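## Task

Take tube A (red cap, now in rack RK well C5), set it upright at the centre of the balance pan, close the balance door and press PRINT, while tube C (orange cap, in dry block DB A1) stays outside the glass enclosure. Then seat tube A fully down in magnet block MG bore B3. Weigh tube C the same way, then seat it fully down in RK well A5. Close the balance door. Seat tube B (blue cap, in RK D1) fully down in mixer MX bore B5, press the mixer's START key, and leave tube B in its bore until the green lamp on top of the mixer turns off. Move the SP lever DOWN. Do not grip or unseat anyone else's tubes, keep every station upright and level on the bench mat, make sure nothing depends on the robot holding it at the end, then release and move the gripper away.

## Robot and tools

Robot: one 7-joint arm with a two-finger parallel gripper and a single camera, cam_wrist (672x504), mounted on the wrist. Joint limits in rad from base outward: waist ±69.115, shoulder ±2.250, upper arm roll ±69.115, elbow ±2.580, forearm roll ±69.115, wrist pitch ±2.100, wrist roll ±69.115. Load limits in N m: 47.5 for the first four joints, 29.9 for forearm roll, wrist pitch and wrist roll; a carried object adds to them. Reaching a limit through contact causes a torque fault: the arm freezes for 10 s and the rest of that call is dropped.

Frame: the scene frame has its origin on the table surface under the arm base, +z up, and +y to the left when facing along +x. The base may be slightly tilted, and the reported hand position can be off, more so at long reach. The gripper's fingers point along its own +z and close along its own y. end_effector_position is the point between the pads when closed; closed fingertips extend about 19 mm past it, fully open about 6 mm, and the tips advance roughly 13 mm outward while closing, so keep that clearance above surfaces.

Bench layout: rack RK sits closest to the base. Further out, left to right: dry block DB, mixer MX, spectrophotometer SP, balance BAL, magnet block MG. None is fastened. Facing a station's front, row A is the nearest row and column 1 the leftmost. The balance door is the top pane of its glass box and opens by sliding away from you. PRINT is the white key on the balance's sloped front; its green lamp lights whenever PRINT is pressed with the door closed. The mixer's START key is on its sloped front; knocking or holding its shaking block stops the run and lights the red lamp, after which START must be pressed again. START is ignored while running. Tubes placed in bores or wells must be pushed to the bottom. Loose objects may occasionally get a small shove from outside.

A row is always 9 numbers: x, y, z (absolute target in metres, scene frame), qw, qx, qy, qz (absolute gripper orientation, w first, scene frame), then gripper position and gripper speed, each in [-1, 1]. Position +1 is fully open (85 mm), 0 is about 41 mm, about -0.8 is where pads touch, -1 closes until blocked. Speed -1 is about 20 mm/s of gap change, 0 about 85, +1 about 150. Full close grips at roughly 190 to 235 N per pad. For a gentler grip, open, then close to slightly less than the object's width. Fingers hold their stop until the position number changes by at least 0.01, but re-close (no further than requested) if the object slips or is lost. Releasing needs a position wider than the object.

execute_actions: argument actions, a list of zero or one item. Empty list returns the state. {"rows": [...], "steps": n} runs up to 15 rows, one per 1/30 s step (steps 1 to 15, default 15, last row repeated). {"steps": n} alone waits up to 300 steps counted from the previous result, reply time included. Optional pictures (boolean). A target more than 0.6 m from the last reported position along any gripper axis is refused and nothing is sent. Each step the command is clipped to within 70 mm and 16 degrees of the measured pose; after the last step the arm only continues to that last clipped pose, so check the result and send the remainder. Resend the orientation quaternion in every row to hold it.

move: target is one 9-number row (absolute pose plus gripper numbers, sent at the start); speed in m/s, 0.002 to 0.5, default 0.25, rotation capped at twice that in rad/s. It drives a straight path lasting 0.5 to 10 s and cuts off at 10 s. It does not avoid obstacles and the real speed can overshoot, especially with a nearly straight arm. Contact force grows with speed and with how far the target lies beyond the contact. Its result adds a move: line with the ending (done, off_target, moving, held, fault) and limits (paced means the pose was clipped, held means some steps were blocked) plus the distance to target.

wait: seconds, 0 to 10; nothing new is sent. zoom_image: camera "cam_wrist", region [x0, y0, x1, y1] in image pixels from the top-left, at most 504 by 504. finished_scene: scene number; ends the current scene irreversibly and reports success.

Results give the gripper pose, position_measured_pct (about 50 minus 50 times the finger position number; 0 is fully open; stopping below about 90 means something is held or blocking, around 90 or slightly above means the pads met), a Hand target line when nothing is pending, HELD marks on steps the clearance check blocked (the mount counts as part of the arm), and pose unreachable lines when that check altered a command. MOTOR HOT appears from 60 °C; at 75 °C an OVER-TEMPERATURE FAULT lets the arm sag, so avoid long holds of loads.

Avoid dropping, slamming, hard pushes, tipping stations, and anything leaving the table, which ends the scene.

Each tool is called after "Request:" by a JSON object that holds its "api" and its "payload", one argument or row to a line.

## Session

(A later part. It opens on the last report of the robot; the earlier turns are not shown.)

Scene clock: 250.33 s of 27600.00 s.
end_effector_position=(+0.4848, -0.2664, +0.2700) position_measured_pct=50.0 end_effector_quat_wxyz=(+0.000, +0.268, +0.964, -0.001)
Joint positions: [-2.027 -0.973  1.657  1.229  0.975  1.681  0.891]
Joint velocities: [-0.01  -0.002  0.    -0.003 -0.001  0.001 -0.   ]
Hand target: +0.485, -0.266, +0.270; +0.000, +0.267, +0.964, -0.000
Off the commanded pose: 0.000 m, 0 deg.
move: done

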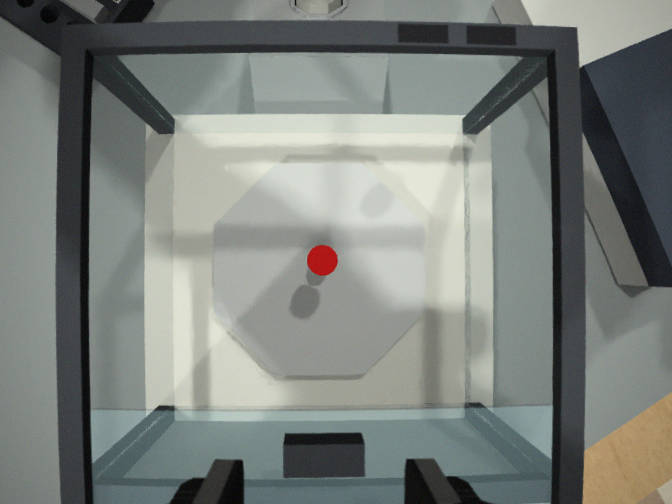

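Request:
{"api": "move", "payload": {
  "target": [0.485,-0.266,0.2315,0,0.2672,0.9636,0,0,0],
  "speed": 0.12
}}

Request:
{"api": "move", "payload": {
  "target": [0.485,-0.266,0.2315,0,0.2672,0.9636,0,-0.45,0]
}}

Request:
{"api": "move", "payload": {
  "target": [0.3850,-0.2065,0.2315,0,0.2672,0.9636,0,-0.45,0],
  "speed": 0.08
}}

Request:
{"api": "move", "payload": {
  "target": [0.3850,-0.2065,0.2315,0,0.2672,0.9636,0,0,0]
}}

Request:
{"api": "move", "payload": {
  "target": [0.3850,-0.2065,0.27,0,0.2672,0.9636,0,0,0]
}}

Scene clock: 258.60 s of 27600.00 s.
end_effector_position=(+0.4849, -0.2659, +0.2316) position_measured_pct=50.0 end_effector_quat_wxyz=(+0.000, +0.267, +0.964, +0.000)
Joint positions: [-2.015 -1.019  1.678  1.304  1.007  1.61   0.856]
Joint velocities: [ 0.    -0.002  0.001  0.002 -0.001 -0.004  0.   ]
Hand target: +0.485, -0.266, +0.231; -0.000, +0.267, +0.964, +0.000
Off the commanded pose: 0.000 m, 0 deg.
move: done

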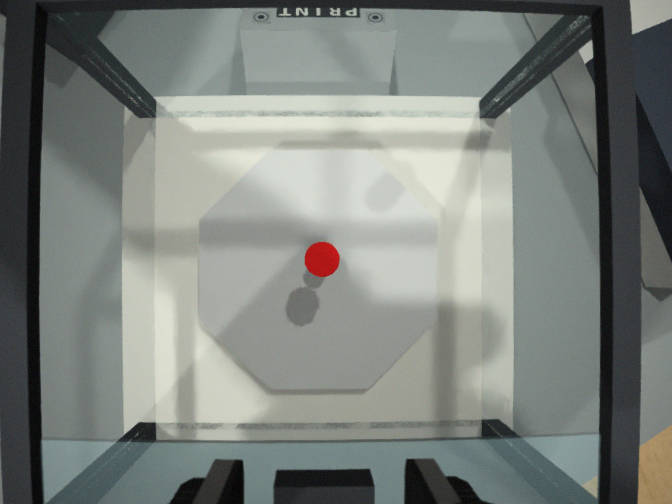

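Scene clock: 259.30 s of 27600.00 s.
end_effector_position=(+0.4849, -0.2661, +0.2318) position_measured_pct=68.7 end_effector_quat_wxyz=(+0.000, +0.267, +0.964, -0.000)
Joint positions: [-2.015 -1.019  1.678  1.303  1.007  1.61   0.856]
Joint velocities: [-0.001  0.     0.001 -0.     0.    -0.001 -0.   ]
Hand target: +0.485, -0.266, +0.232; -0.000, +0.267, +0.964, -0.000
Off the commanded pose: 0.000 m, 0 deg.
move: done

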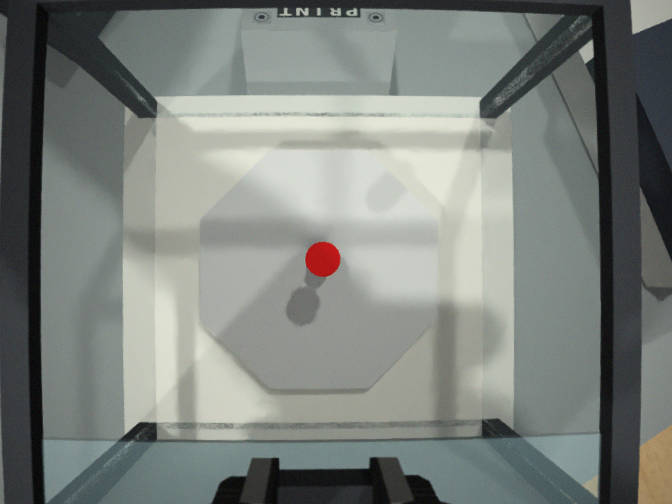

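Scene clock: 261.03 s of 27600.00 s.
end_effector_position=(+0.3859, -0.2074, +0.2318) position_measured_pct=68.7 end_effector_quat_wxyz=(+0.001, +0.268, +0.963, +0.000)
Joint positions: [-1.787 -0.904  1.538  1.74   0.907  1.477  0.647]
Joint velocities: [ 0.004 -0.    -0.002  0.003  0.001 -0.003 -0.002]
Hand target: +0.385, -0.206, +0.232; -0.000, +0.267, +0.964, +0.001
Off the commanded pose: 0.001 m, 0 deg.
move: done

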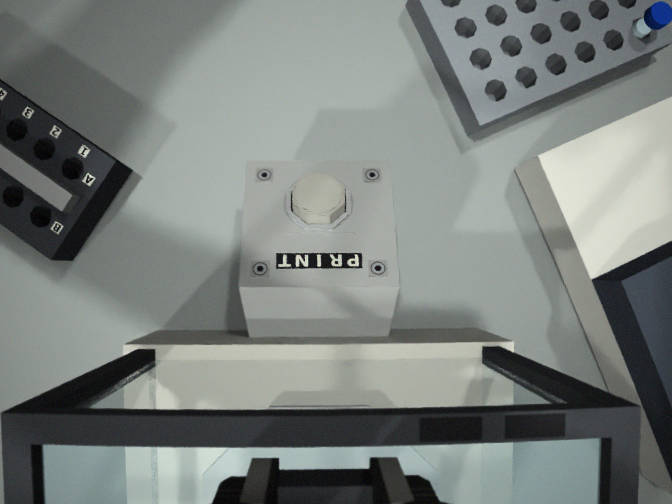

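Scene clock: 261.73 s of 27600.00 s.
end_effector_position=(+0.3850, -0.2065, +0.2315) position_measured_pct=50.0 end_effector_quat_wxyz=(-0.000, +0.267, +0.964, +0.000)
Joint positions: [-1.788 -0.904  1.539  1.742  0.905  1.478  0.646]
Joint velocities: [ 0.     0.001  0.001  0.    -0.     0.001 -0.   ]
Hand target: +0.385, -0.207, +0.232; -0.000, +0.267, +0.964, +0.000
Off the commanded pose: 0.000 m, 0 deg.
move: done

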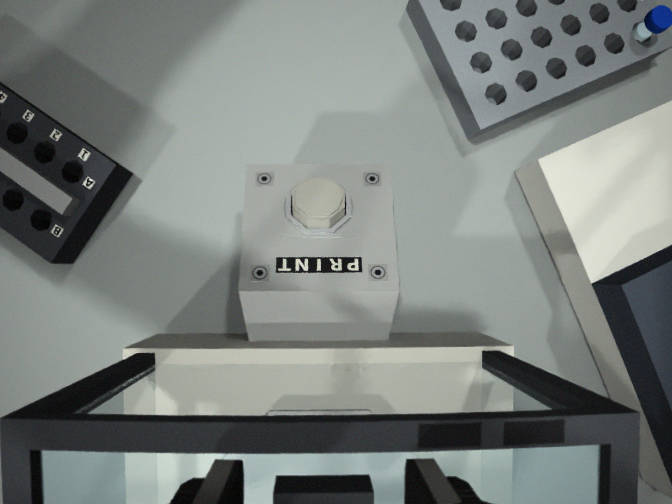

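Scene clock: 262.43 s of 27600.00 s.
end_effector_position=(+0.3851, -0.2066, +0.2699) position_measured_pct=50.0 end_effector_quat_wxyz=(-0.000, +0.267, +0.964, +0.000)
Joint positions: [-1.777 -0.856  1.495  1.671  0.85   1.55   0.687]
Joint velocities: [ 0.001  0.003 -0.001 -0.002  0.001  0.    -0.002]
Hand target: +0.385, -0.207, +0.270; +0.000, +0.267, +0.964, -0.000
Off the commanded pose: 0.000 m, 0 deg.
move: done

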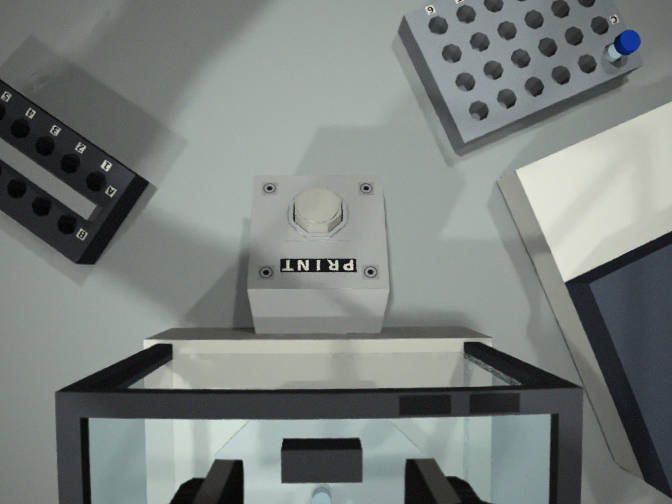

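Request:
{"api": "move", "payload": {
  "target": [0.3008,-0.156,0.26,0,0.2672,0.9636,0,-1,0]
}}

Request:
{"api": "move", "payload": {
  "target": [0.3008,-0.156,0.108,0,0.2672,0.9636,0,-1,0]
}}

Request:
{"api": "move", "payload": {
  "target": [0.3008,-0.156,0.088,0,0.2672,0.9636,0,-1,0],
  "speed": 0.02
}}

Scene clock: 275.47 s of 27600.00 s.
end_effector_position=(+0.3008, -0.1558, +0.2603) position_measured_pct=91.7 end_effector_quat_wxyz=(-0.000, +0.267, +0.964, +0.000)
Joint positions: [-1.569 -0.779  1.309  1.985  0.751  1.438  0.547]
Joint velocities: [ 0.005 -0.    -0.001  0.001  0.001  0.002 -0.002]
Hand target: +0.301, -0.156, +0.260; -0.000, +0.267, +0.964, +0.000
Off the commanded pose: 0.000 m, 0 deg.
move: done

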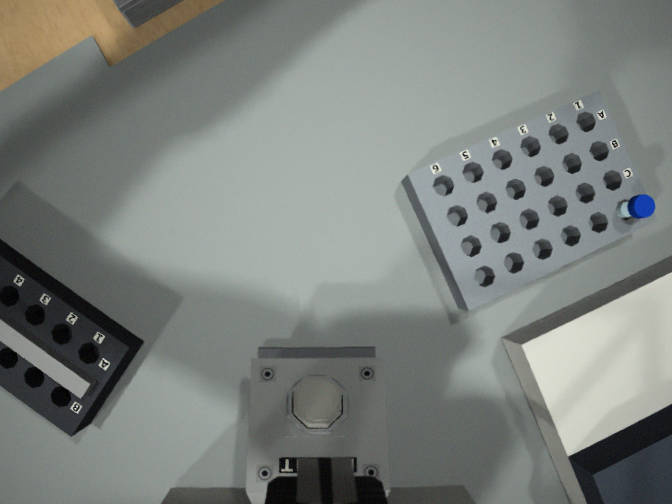

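Scene clock: 276.63 s of 27600.00 s.
end_effector_position=(+0.3002, -0.1556, +0.1081) position_measured_pct=91.7 end_effector_quat_wxyz=(-0.000, +0.267, +0.964, +0.000)
Joint positions: [-1.748 -0.988  1.647  2.217  1.123  1.167  0.308]
Joint velocities: [-0.004 -0.001  0.    -0.    -0.    -0.002  0.001]
Hand target: +0.300, -0.155, +0.108; -0.000, +0.267, +0.964, +0.000
Off the commanded pose: 0.001 m, 0 deg.
move: done

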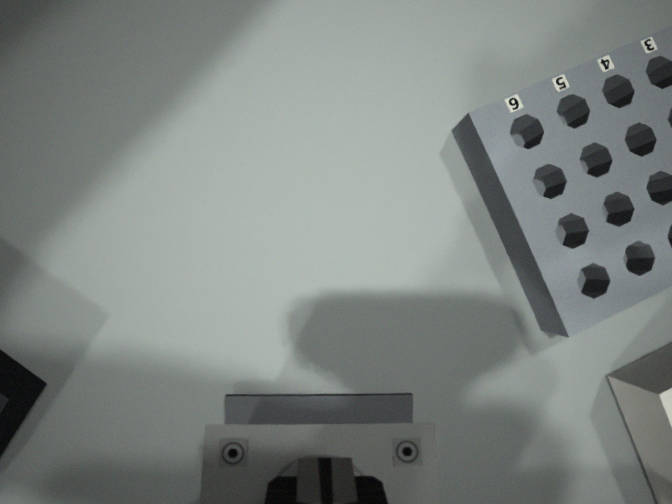

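Scene clock: 277.87 s of 27600.00 s.
end_effector_position=(+0.3012, -0.1560, +0.0888) position_measured_pct=91.7 end_effector_quat_wxyz=(+0.001, +0.267, +0.964, -0.000)
Joint positions: [-1.772 -1.023  1.695  2.232  1.187  1.144  0.272]
Joint velocities: [-0.001 -0.     0.002 -0.     0.001 -0.     0.001]
Hand target: +0.301, -0.156, +0.088; -0.000, +0.267, +0.964, +0.000
Off the commanded pose: 0.001 m, 0 deg.
move: done

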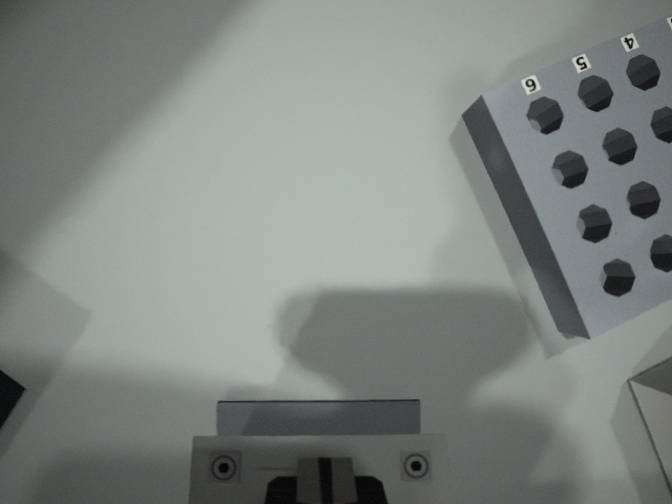

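Request:
{"api": "move", "payload": {
  "target": [0.3008,-0.156,0.084,0,0.2672,0.9636,0,-1,0],
  "speed": 0.01
}}

Scene clock: 281.43 s of 27600.00 s.
end_effector_position=(+0.3014, -0.1561, +0.0867) position_measured_pct=91.7 end_effector_quat_wxyz=(+0.002, +0.267, +0.964, -0.002)
Joint positions: [-1.776 -1.026  1.699  2.235  1.198  1.142  0.264]
Joint velocities: [-0.002  0.     0.001  0.     0.001  0.002 -0.001]
Hand target: +0.301, -0.156, +0.084; -0.000, +0.267, +0.964, +0.000
Off the commanded pose: 0.003 m, 0 deg.
move: done

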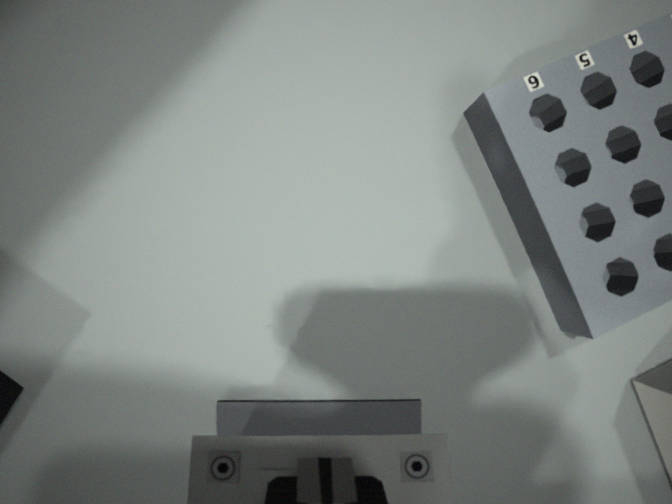

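Request:
{"api": "move", "payload": {
  "target": [0.3008,-0.156,0.265,0,0.2672,0.9636,0,0,0]
}}

Request:
{"api": "move", "payload": {
  "target": [0.3866,-0.2075,0.265,0,0.2672,0.9636,0,0,0]
}}

Scene clock: 285.20 s of 27600.00 s.
end_effector_position=(+0.3015, -0.1565, +0.2649) position_measured_pct=50.0 end_effector_quat_wxyz=(+0.001, +0.267, +0.964, -0.000)
Joint positions: [-1.562 -0.762  1.312  1.974  0.737  1.437  0.565]
Joint velocities: [ 0.003  0.001 -0.002 -0.002  0.001  0.001 -0.002]
Hand target: +0.301, -0.157, +0.265; +0.001, +0.268, +0.964, -0.000
Off the commanded pose: 0.001 m, 0 deg.
move: done

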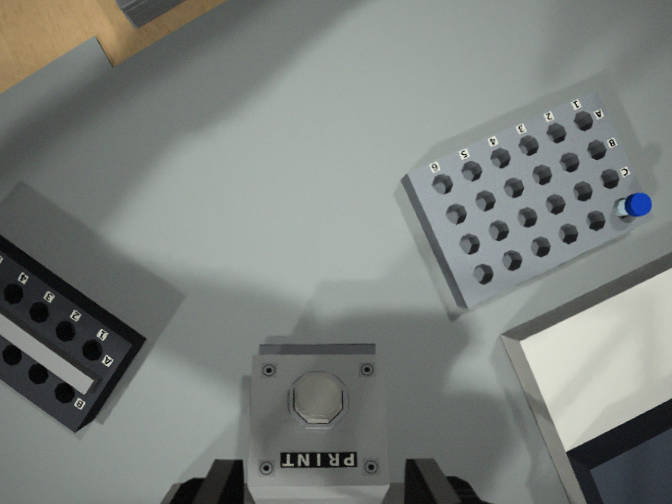

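Scene clock: 286.17 s of 27600.00 s.
end_effector_position=(+0.3866, -0.2077, +0.2648) position_measured_pct=50.0 end_effector_quat_wxyz=(+0.000, +0.267, +0.964, -0.000)
Joint positions: [-1.782 -0.852  1.518  1.675  0.849  1.53   0.693]
Joint velocities: [-0.006 -0.001  0.002 -0.002 -0.     0.001  0.   ]
Hand target: +0.387, -0.207, +0.265; -0.000, +0.267, +0.964, -0.000
Off the commanded pose: 0.000 m, 0 deg.
move: done

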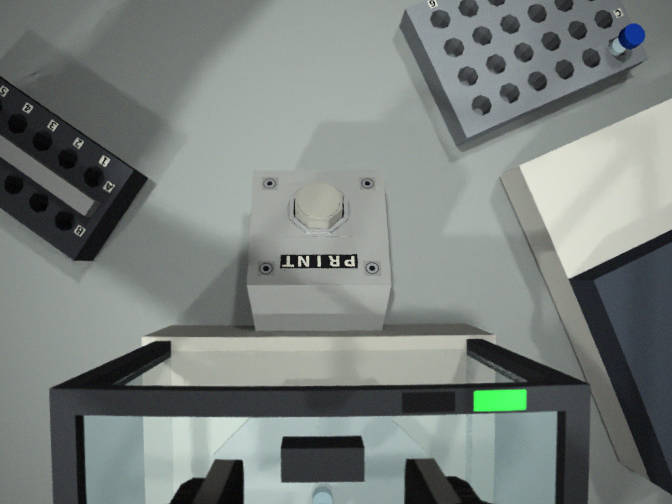

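Green. Open the door and retrieve.

Request:
{"api": "move", "payload": {
  "target": [0.3866,-0.2075,0.2315,0,0.2672,0.9636,0,0,0],
  "speed": 0.12
}}

Request:
{"api": "move", "payload": {
  "target": [0.3866,-0.2075,0.2315,0,0.2672,0.9636,0,-0.45,0]
}}

Request:
{"api": "move", "payload": {
  "target": [0.484,-0.2655,0.2315,0,0.2672,0.9636,0,-0.45,0],
  "speed": 0.1
}}

Request:
{"api": "move", "payload": {
  "target": [0.484,-0.2655,0.2315,0,0.2672,0.9636,0,-0.1,0]
}}

Request:
{"api": "move", "payload": {
  "target": [0.478,-0.262,0.26,0,0.2672,0.9636,0,-0.1,0]
}}

Request:
{"api": "move", "payload": {
  "target": [0.431,-0.233,0.245,0,0.2672,0.9636,0,-0.25,0]
}}

Scene clock: 295.63 s of 27600.00 s.
end_effector_position=(+0.3865, -0.2075, +0.2316) position_measured_pct=50.0 end_effector_quat_wxyz=(+0.000, +0.267, +0.964, -0.000)
Joint positions: [-1.792 -0.893  1.556  1.736  0.896  1.467  0.659]
Joint velocities: [-0.002 -0.001  0.003  0.001 -0.001 -0.001  0.002]
Hand target: +0.387, -0.207, +0.231; -0.000, +0.267, +0.964, +0.000
Off the commanded pose: 0.000 m, 0 deg.
move: done

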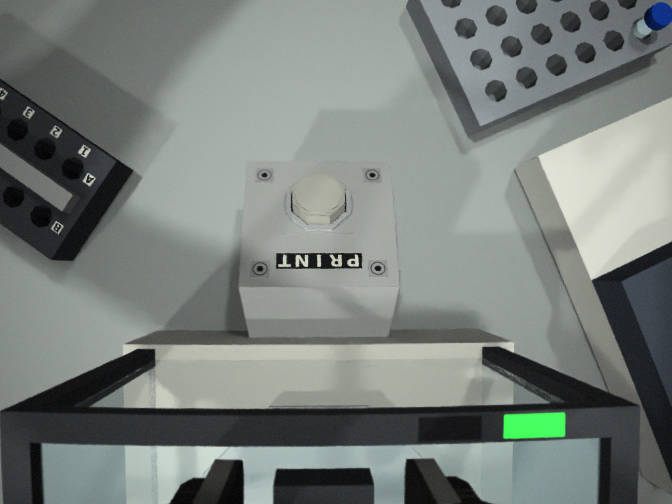

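Scene clock: 296.33 s of 27600.00 s.
end_effector_position=(+0.3865, -0.2077, +0.2318) position_measured_pct=68.7 end_effector_quat_wxyz=(+0.000, +0.267, +0.964, -0.000)
Joint positions: [-1.791 -0.893  1.555  1.735  0.897  1.468  0.659]
Joint velocities: [ 0.    -0.    -0.002  0.     0.     0.003 -0.002]
Hand target: +0.387, -0.207, +0.232; -0.000, +0.267, +0.964, -0.000
Off the commanded pose: 0.000 m, 0 deg.
move: done

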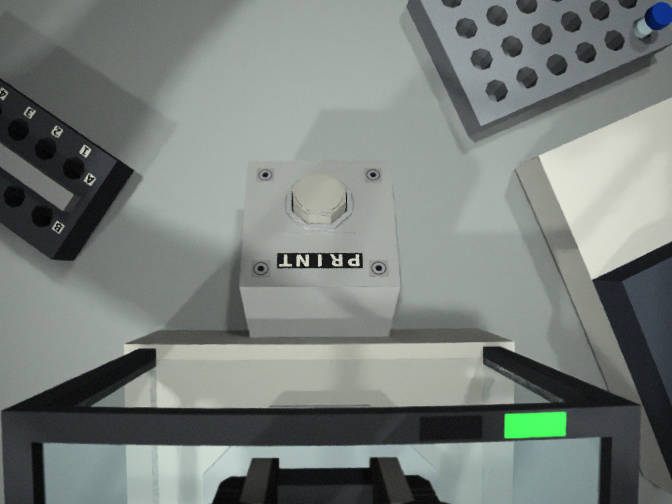

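Scene clock: 297.83 s of 27600.00 s.
end_effector_position=(+0.4841, -0.2656, +0.2319) position_measured_pct=68.7 end_effector_quat_wxyz=(+0.000, +0.267, +0.964, -0.001)
Joint positions: [-2.014 -1.009  1.691  1.308  0.996  1.599  0.859]
Joint velocities: [-0.004 -0.001  0.001 -0.005  0.001  0.003  0.001]
Hand target: +0.484, -0.266, +0.231; +0.000, +0.267, +0.964, -0.001
Off the commanded pose: 0.000 m, 0 deg.
move: done

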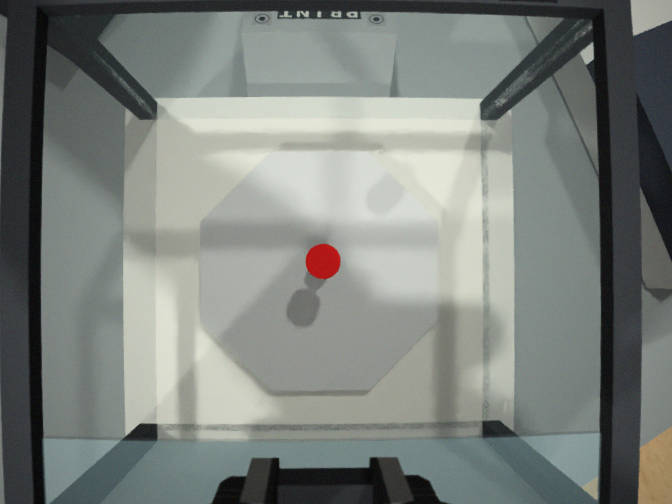

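Scene clock: 298.53 s of 27600.00 s.
end_effector_position=(+0.4840, -0.2655, +0.2315) position_measured_pct=54.8 end_effector_quat_wxyz=(+0.000, +0.267, +0.964, -0.000)
Joint positions: [-2.014 -1.01   1.691  1.308  0.995  1.599  0.86 ]
Joint velocities: [ 0.     0.    -0.001  0.    -0.     0.    -0.001]
Hand target: +0.484, -0.265, +0.231; -0.000, +0.267, +0.964, -0.000
Off the commanded pose: 0.000 m, 0 deg.
move: done

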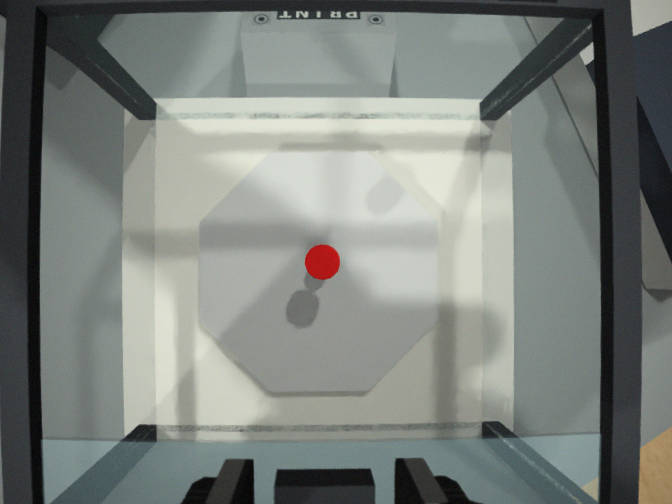

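Scene clock: 299.23 s of 27600.00 s.
end_effector_position=(+0.4781, -0.2620, +0.2599) position_measured_pct=54.8 end_effector_quat_wxyz=(-0.000, +0.267, +0.964, +0.000)
Joint positions: [-2.007 -0.969  1.667  1.284  0.963  1.643  0.871]
Joint velocities: [ 0.002  0.002 -0.001 -0.     0.001  0.     0.   ]
Hand target: +0.478, -0.262, +0.260; +0.000, +0.267, +0.964, -0.000
Off the commanded pose: 0.000 m, 0 deg.
move: done

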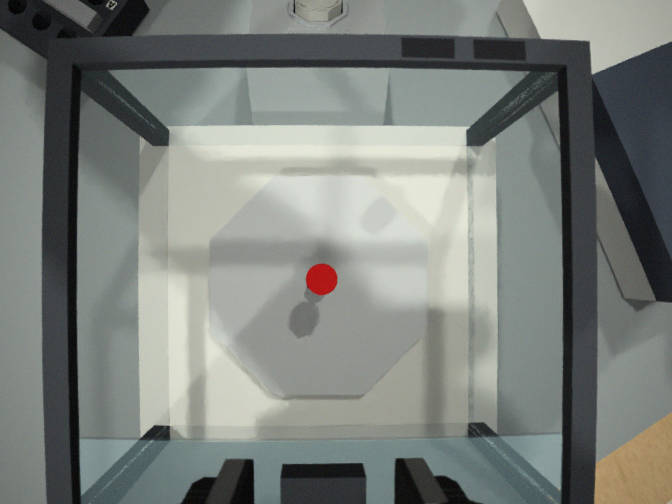

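Scene clock: 300.03 s of 27600.00 s.
end_effector_position=(+0.4311, -0.2326, +0.2450) position_measured_pct=62.3 end_effector_quat_wxyz=(-0.000, +0.267, +0.964, +0.000)
Joint positions: [-1.891 -0.929  1.611  1.532  0.923  1.549  0.753]
Joint velocities: [ 0.007  0.001 -0.     0.002  0.001 -0.001 -0.001]
Hand target: +0.431, -0.233, +0.245; -0.000, +0.267, +0.964, +0.000
Off the commanded pose: 0.000 m, 0 deg.
move: done

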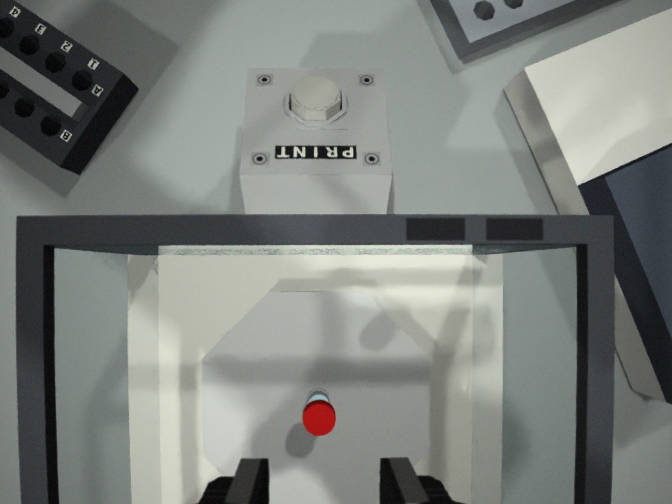

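Request:
{"api": "move", "payload": {
  "target": [0.431,-0.233,0.139,0,0.2672,0.9636,0,-0.25,0],
  "speed": 0.15
}}

Request:
{"api": "move", "payload": {
  "target": [0.431,-0.233,0.139,0,0.2672,0.9636,0,-0.66,0]
}}

Request:
{"api": "move", "payload": {
  "target": [0.431,-0.233,0.29,0,0.2672,0.9636,0,-0.66,0],
  "speed": 0.2
}}

Scene clock: 306.37 s of 27600.00 s.
end_effector_position=(+0.4307, -0.2328, +0.1391) position_measured_pct=62.3 end_effector_quat_wxyz=(-0.000, +0.267, +0.964, -0.000)
Joint positions: [-1.911 -1.069  1.724  1.68   1.077  1.372  0.655]
Joint velocities: [-0.002 -0.003  0.001  0.001 -0.001  0.     0.001]
Hand target: +0.431, -0.233, +0.139; -0.000, +0.267, +0.964, +0.000
Off the commanded pose: 0.000 m, 0 deg.
move: done

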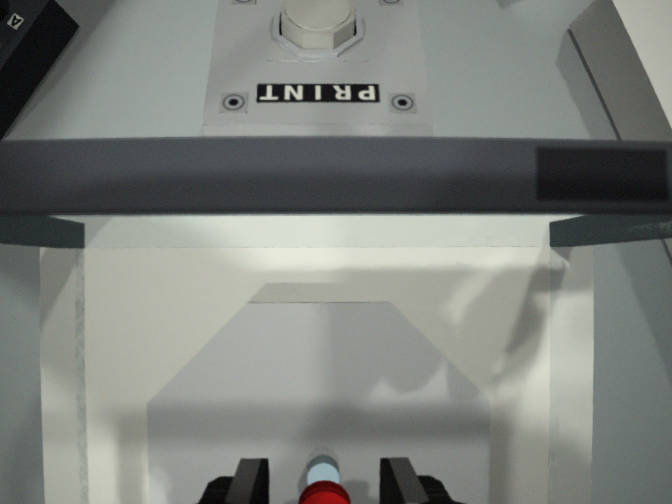

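Scene clock: 307.07 s of 27600.00 s.
end_effector_position=(+0.4310, -0.2330, +0.1391) position_measured_pct=80.6 end_effector_quat_wxyz=(+0.000, +0.267, +0.964, -0.000)
Joint positions: [-1.912 -1.069  1.725  1.679  1.078  1.372  0.655]
Joint velocities: [-0.001 -0.    -0.001  0.    -0.    -0.002 -0.001]
Hand target: +0.431, -0.233, +0.139; +0.000, +0.267, +0.964, -0.000
Off the commanded pose: 0.000 m, 0 deg.
move: done

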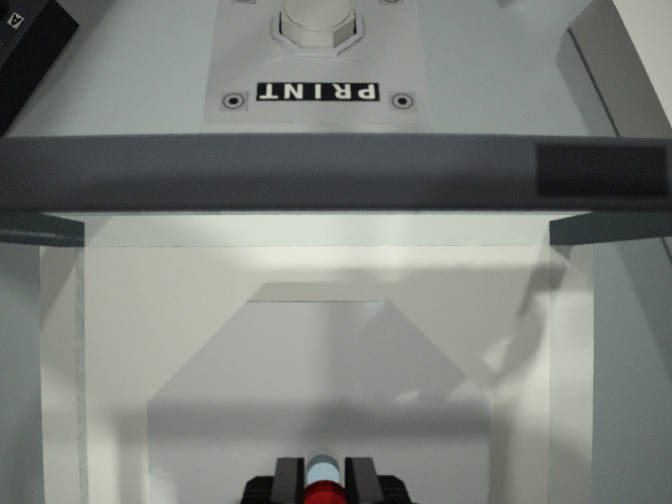

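Scene clock: 308.23 s of 27600.00 s.
end_effector_position=(+0.4314, -0.2335, +0.2899) position_measured_pct=80.6 end_effector_quat_wxyz=(+0.000, +0.268, +0.964, -0.000)
Joint positions: [-1.894 -0.874  1.581  1.443  0.874  1.634  0.798]
Joint velocities: [-0.002  0.003 -0.003 -0.001  0.001  0.    -0.   ]
Hand target: +0.431, -0.233, +0.290; +0.000, +0.268, +0.964, -0.000
Off the commanded pose: 0.001 m, 0 deg.
move: done

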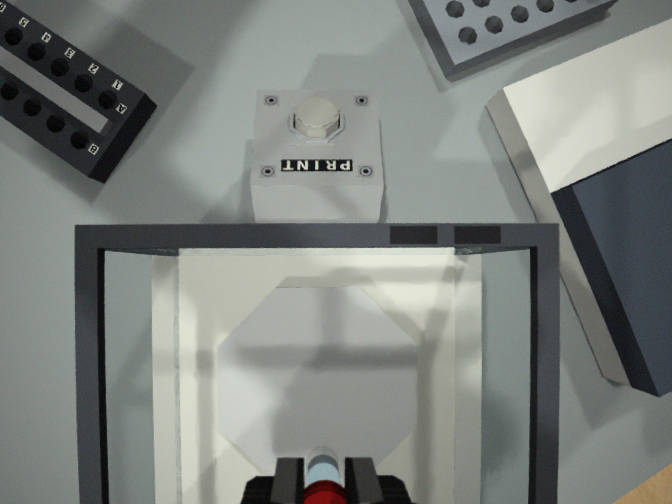

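Request:
{"api": "move", "payload": {
  "target": [0.30,-0.29,0.305,0,0.42,0.9075,0,-0.66,0]
}}

Request:
{"api": "move", "payload": {
  "target": [0.207,-0.309,0.20,0,0.549,0.836,0,-0.66,0]
}}

Scene clock: 319.00 s of 27600.00 s.
end_effector_position=(+0.3002, -0.2901, +0.3052) position_measured_pct=80.6 end_effector_quat_wxyz=(+0.000, +0.420, +0.908, +0.000)
Joint positions: [-1.448 -0.777  1.456  1.656  0.764  1.578  0.673]
Joint velocities: [ 0.007  0.001 -0.002  0.     0.     0.001 -0.001]
Hand target: +0.300, -0.290, +0.305; +0.000, +0.420, +0.907, +0.000
Off the commanded pose: 0.000 m, 0 deg.
move: done

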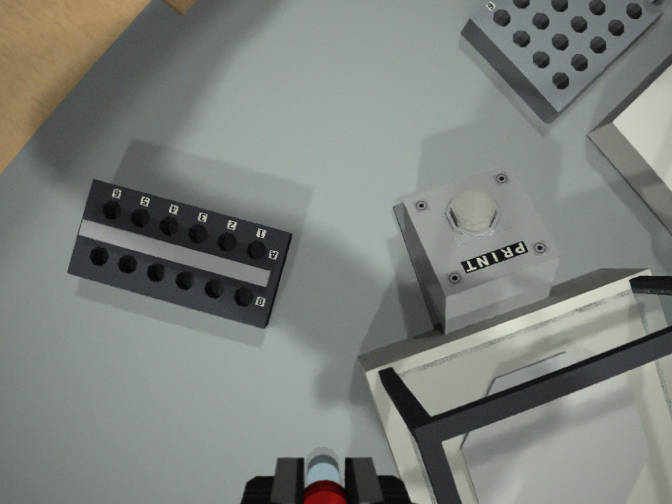

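Scene clock: 320.00 s of 27600.00 s.
end_effector_position=(+0.2072, -0.3086, +0.2002) position_measured_pct=80.6 end_effector_quat_wxyz=(+0.000, +0.548, +0.836, +0.000)
Joint positions: [-1.199 -0.849  1.534  1.994  0.878  1.311  0.424]
Joint velocities: [ 0.008 -0.001  0.001  0.002 -0.    -0.001 -0.001]
Hand target: +0.207, -0.309, +0.200; +0.000, +0.549, +0.836, +0.000
Off the commanded pose: 0.000 m, 0 deg.
move: done

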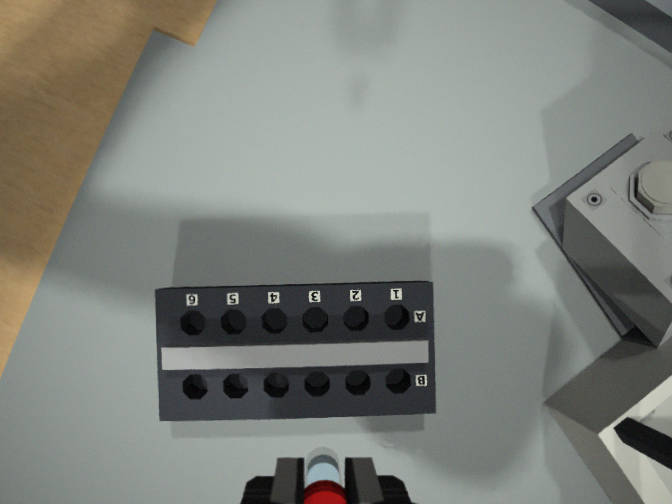

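Request:
{"api": "move", "payload": {
  "target": [0.2056,-0.306,0.115,0,0.549,0.836,0,-0.66,0],
  "speed": 0.12
}}

Request:
{"api": "zoom_image", "payload": {
  "camera": "cam_wrist",
  "region": [200,324,440,504]
}}

Scene clock: 327.30 s of 27600.00 s.
end_effector_position=(+0.2053, -0.3058, +0.1152) position_measured_pct=80.6 end_effector_quat_wxyz=(-0.000, +0.549, +0.836, -0.000)
Joint positions: [-1.283 -0.971  1.705  2.11   1.084  1.165  0.287]
Joint velocities: [-0.007 -0.004  0.002  0.001 -0.001 -0.002  0.002]
Hand target: +0.205, -0.306, +0.115; -0.000, +0.549, +0.836, +0.000
Off the commanded pose: 0.000 m, 0 deg.
move: done

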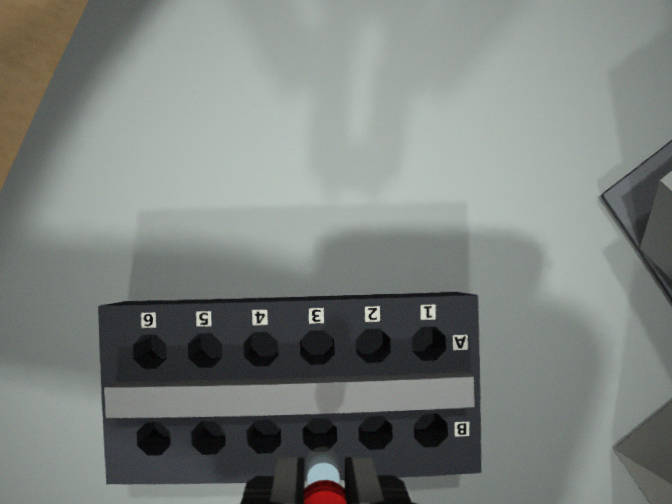

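Region (200, 324, 440, 504) of cam_wrist's 672x504 image, scaled by 2.100; it fills the top 378 rows of this view, and the rest is white.

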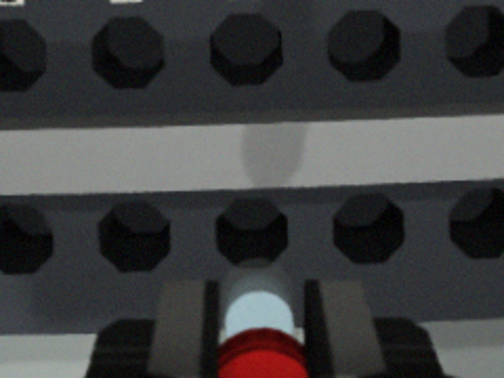

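Request:
{"api": "move", "payload": {
  "target": [0.2043,-0.3049,0.100,0,0.549,0.836,0,-0.66,0],
  "speed": 0.04
}}

Request:
{"api": "move", "payload": {
  "target": [0.2043,-0.3049,0.080,0,0.549,0.836,0,-0.66,0],
  "speed": 0.02
}}

Scene clock: 333.97 s of 27600.00 s.
end_effector_position=(+0.2042, -0.3049, +0.1001) position_measured_pct=80.6 end_effector_quat_wxyz=(-0.000, +0.549, +0.836, -0.000)
Joint positions: [-1.296 -0.995  1.737  2.127  1.126  1.142  0.26 ]
Joint velocities: [-0.002 -0.002  0.001  0.    -0.    -0.001  0.001]
Hand target: +0.204, -0.305, +0.100; -0.000, +0.549, +0.836, +0.000
Off the commanded pose: 0.000 m, 0 deg.
move: done

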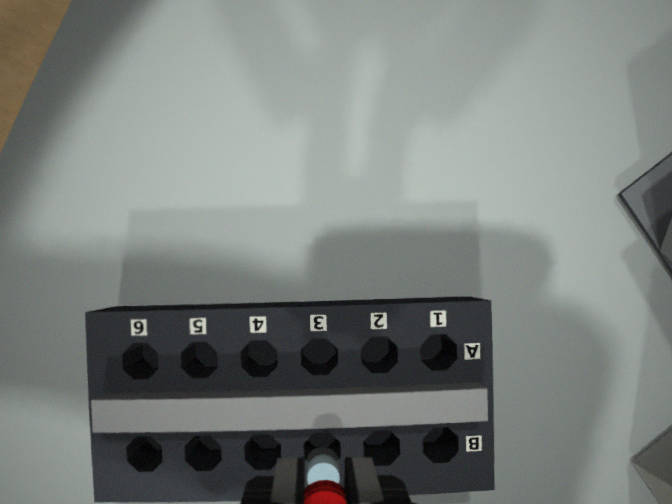

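Scene clock: 335.20 s of 27600.00 s.
end_effector_position=(+0.2040, -0.3046, +0.0800) position_measured_pct=80.6 end_effector_quat_wxyz=(-0.000, +0.549, +0.836, +0.000)
Joint positions: [-1.317 -1.03   1.782  2.142  1.184  1.116  0.227]
Joint velocities: [-0.003 -0.001  0.002  0.     0.    -0.002  0.002]
Hand target: +0.204, -0.305, +0.080; -0.000, +0.549, +0.836, +0.000
Off the commanded pose: 0.000 m, 0 deg.
move: done

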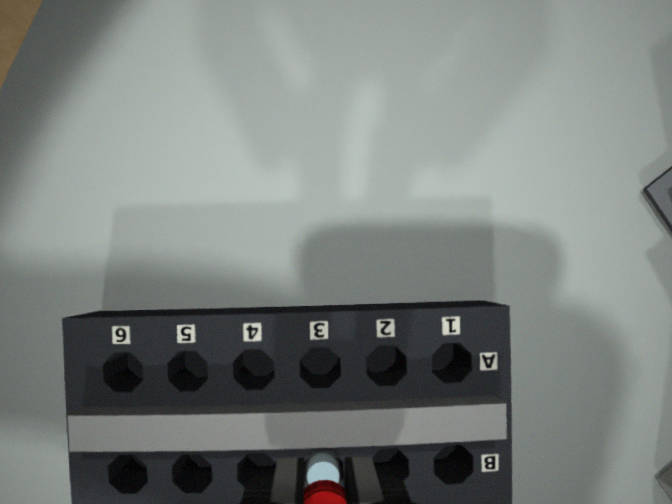

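In. Continue down.

Request:
{"api": "move", "payload": {
  "target": [0.2043,-0.3049,0.0625,0,0.549,0.836,0,-0.66,0],
  "speed": 0.02
}}

Scene clock: 340.27 s of 27600.00 s.
end_effector_position=(+0.2052, -0.3064, +0.0657) position_measured_pct=80.6 end_effector_quat_wxyz=(+0.002, +0.548, +0.836, -0.003)
Joint positions: [-1.334 -1.057  1.812  2.15   1.236  1.1    0.197]
Joint velocities: [-0.001 -0.    -0.002  0.001  0.001  0.001 -0.002]
Hand target: +0.204, -0.305, +0.063; -0.000, +0.549, +0.836, +0.000
Off the commanded pose: 0.004 m, 0 deg.
move: off_target

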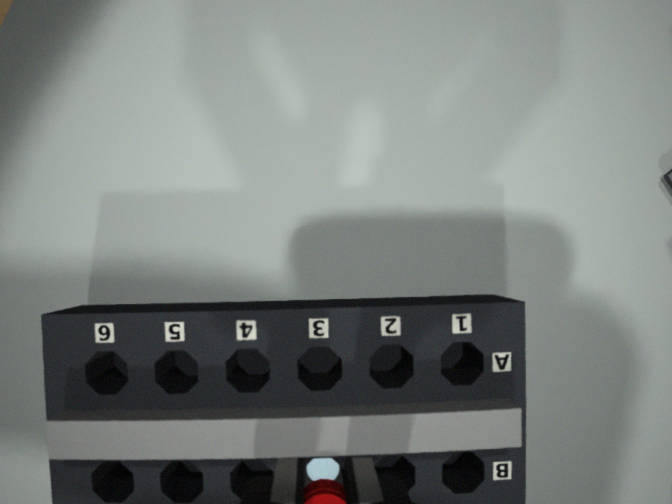

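Request:
{"api": "move", "payload": {
  "target": [0.2046,-0.3054,0.066,0,0.549,0.836,0,-0.25,0],
  "speed": 0.02
}}

Request:
{"api": "move", "payload": {
  "target": [0.2043,-0.3049,0.10,0,0.549,0.836,0,-0.25,0],
  "speed": 0.15
}}

Request:
{"api": "move", "payload": {
  "target": [0.2043,-0.3049,0.098,0,0.549,0.836,0,-1,0.5]
}}

Request:
{"api": "move", "payload": {
  "target": [0.2043,-0.3049,0.086,0,0.549,0.836,0,-1,0.5],
  "speed": 0.02
}}

Scene clock: 350.17 s of 27600.00 s.
end_effector_position=(+0.2056, -0.3065, +0.0667) position_measured_pct=62.3 end_effector_quat_wxyz=(+0.002, +0.549, +0.836, -0.001)
Joint positions: [-1.332 -1.056  1.811  2.145  1.228  1.1    0.204]
Joint velocities: [-0.    -0.     0.001  0.    -0.    -0.001  0.001]
Hand target: +0.205, -0.305, +0.066; +0.000, +0.549, +0.836, -0.000
Off the commanded pose: 0.002 m, 0 deg.
move: done

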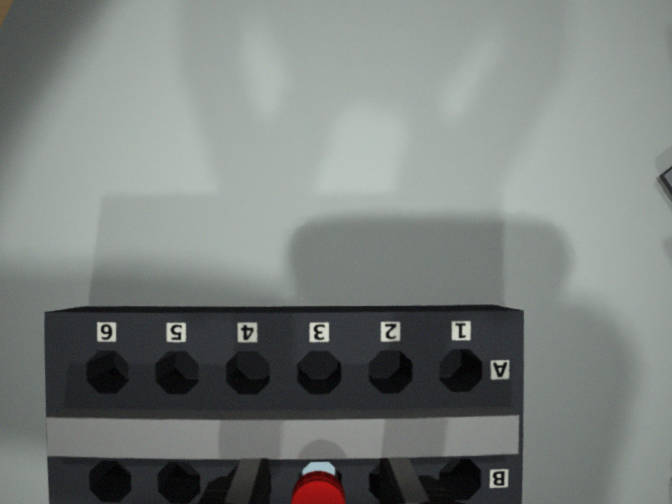

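Scene clock: 350.90 s of 27600.00 s.
end_effector_position=(+0.2045, -0.3049, +0.0999) position_measured_pct=62.3 end_effector_quat_wxyz=(+0.000, +0.549, +0.836, +0.000)
Joint positions: [-1.297 -0.995  1.738  2.127  1.126  1.141  0.261]
Joint velocities: [ 0.006  0.003 -0.001 -0.001  0.001  0.002 -0.001]
Hand target: +0.204, -0.305, +0.100; +0.000, +0.549, +0.836, -0.000
Off the commanded pose: 0.000 m, 0 deg.
move: done

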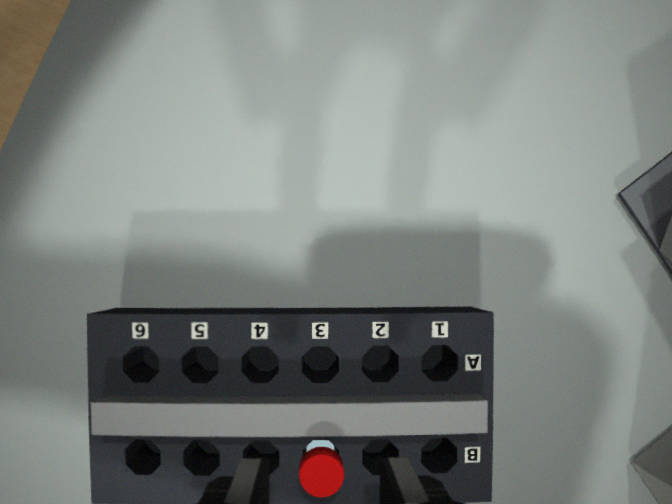

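Scene clock: 351.60 s of 27600.00 s.
end_effector_position=(+0.2043, -0.3049, +0.0980) position_measured_pct=91.7 end_effector_quat_wxyz=(-0.000, +0.549, +0.836, -0.000)
Joint positions: [-1.299 -0.998  1.742  2.129  1.132  1.139  0.257]
Joint velocities: [-0.     0.     0.    -0.    -0.    -0.    -0.001]
Hand target: +0.204, -0.305, +0.098; -0.000, +0.549, +0.836, +0.000
Off the commanded pose: 0.000 m, 0 deg.
move: done

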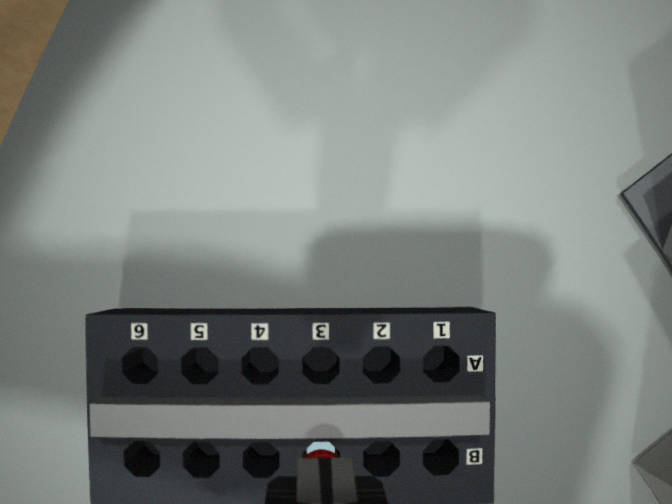

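Scene clock: 352.43 s of 27600.00 s.
end_effector_position=(+0.2042, -0.3049, +0.0860) position_measured_pct=91.7 end_effector_quat_wxyz=(-0.000, +0.549, +0.836, -0.000)
Joint positions: [-1.311 -1.019  1.769  2.137  1.167  1.123  0.237]
Joint velocities: [-0.003 -0.001  0.002 -0.    -0.     0.     0.002]
Hand target: +0.204, -0.305, +0.086; -0.000, +0.549, +0.836, +0.000
Off the commanded pose: 0.000 m, 0 deg.
move: done

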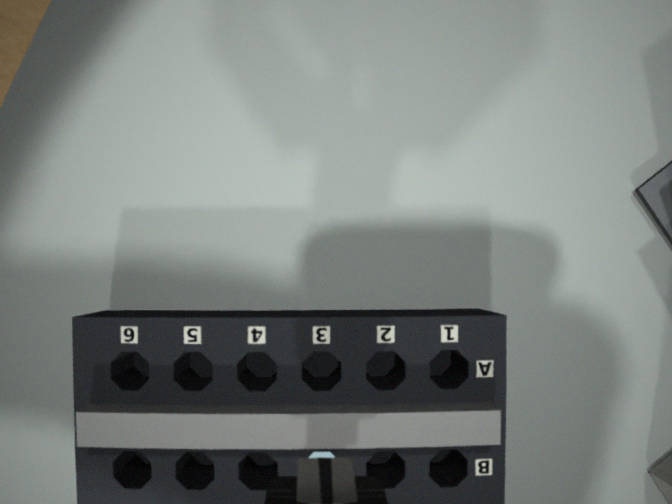

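Request:
{"api": "move", "payload": {
  "target": [0.2043,-0.3049,0.080,0,0.549,0.836,0,-1,0.5],
  "speed": 0.015
}}

Scene clock: 359.53 s of 27600.00 s.
end_effector_position=(+0.2043, -0.3049, +0.0800) position_measured_pct=91.7 end_effector_quat_wxyz=(+0.000, +0.549, +0.836, -0.000)
Joint positions: [-1.317 -1.03   1.782  2.141  1.185  1.116  0.227]
Joint velocities: [-0.    -0.001 -0.001  0.001 -0.    -0.001 -0.   ]
Hand target: +0.204, -0.305, +0.080; -0.000, +0.549, +0.836, +0.000
Off the commanded pose: 0.000 m, 0 deg.
move: done

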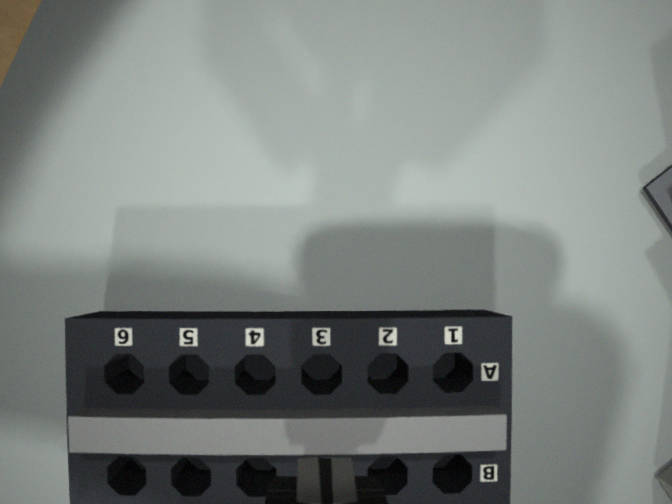

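Request:
{"api": "move", "payload": {
  "target": [0.2043,-0.3049,0.075,0,0.549,0.836,0,-1,0.5],
  "speed": 0.015
}}

Scene clock: 366.13 s of 27600.00 s.
end_effector_position=(+0.2053, -0.3059, +0.0769) position_measured_pct=91.7 end_effector_quat_wxyz=(+0.002, +0.549, +0.836, -0.001)
Joint positions: [-1.322 -1.036  1.789  2.143  1.199  1.111  0.218]
Joint velocities: [-0.     0.     0.    -0.001  0.     0.002  0.001]
Hand target: +0.204, -0.305, +0.075; -0.000, +0.549, +0.836, +0.000
Off the commanded pose: 0.002 m, 0 deg.
move: done

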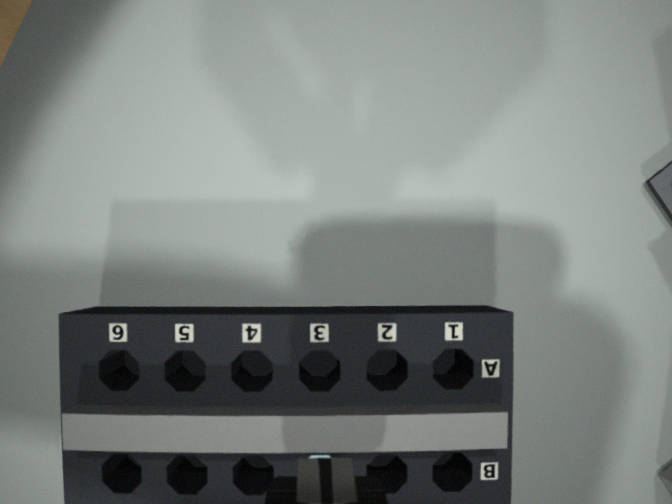

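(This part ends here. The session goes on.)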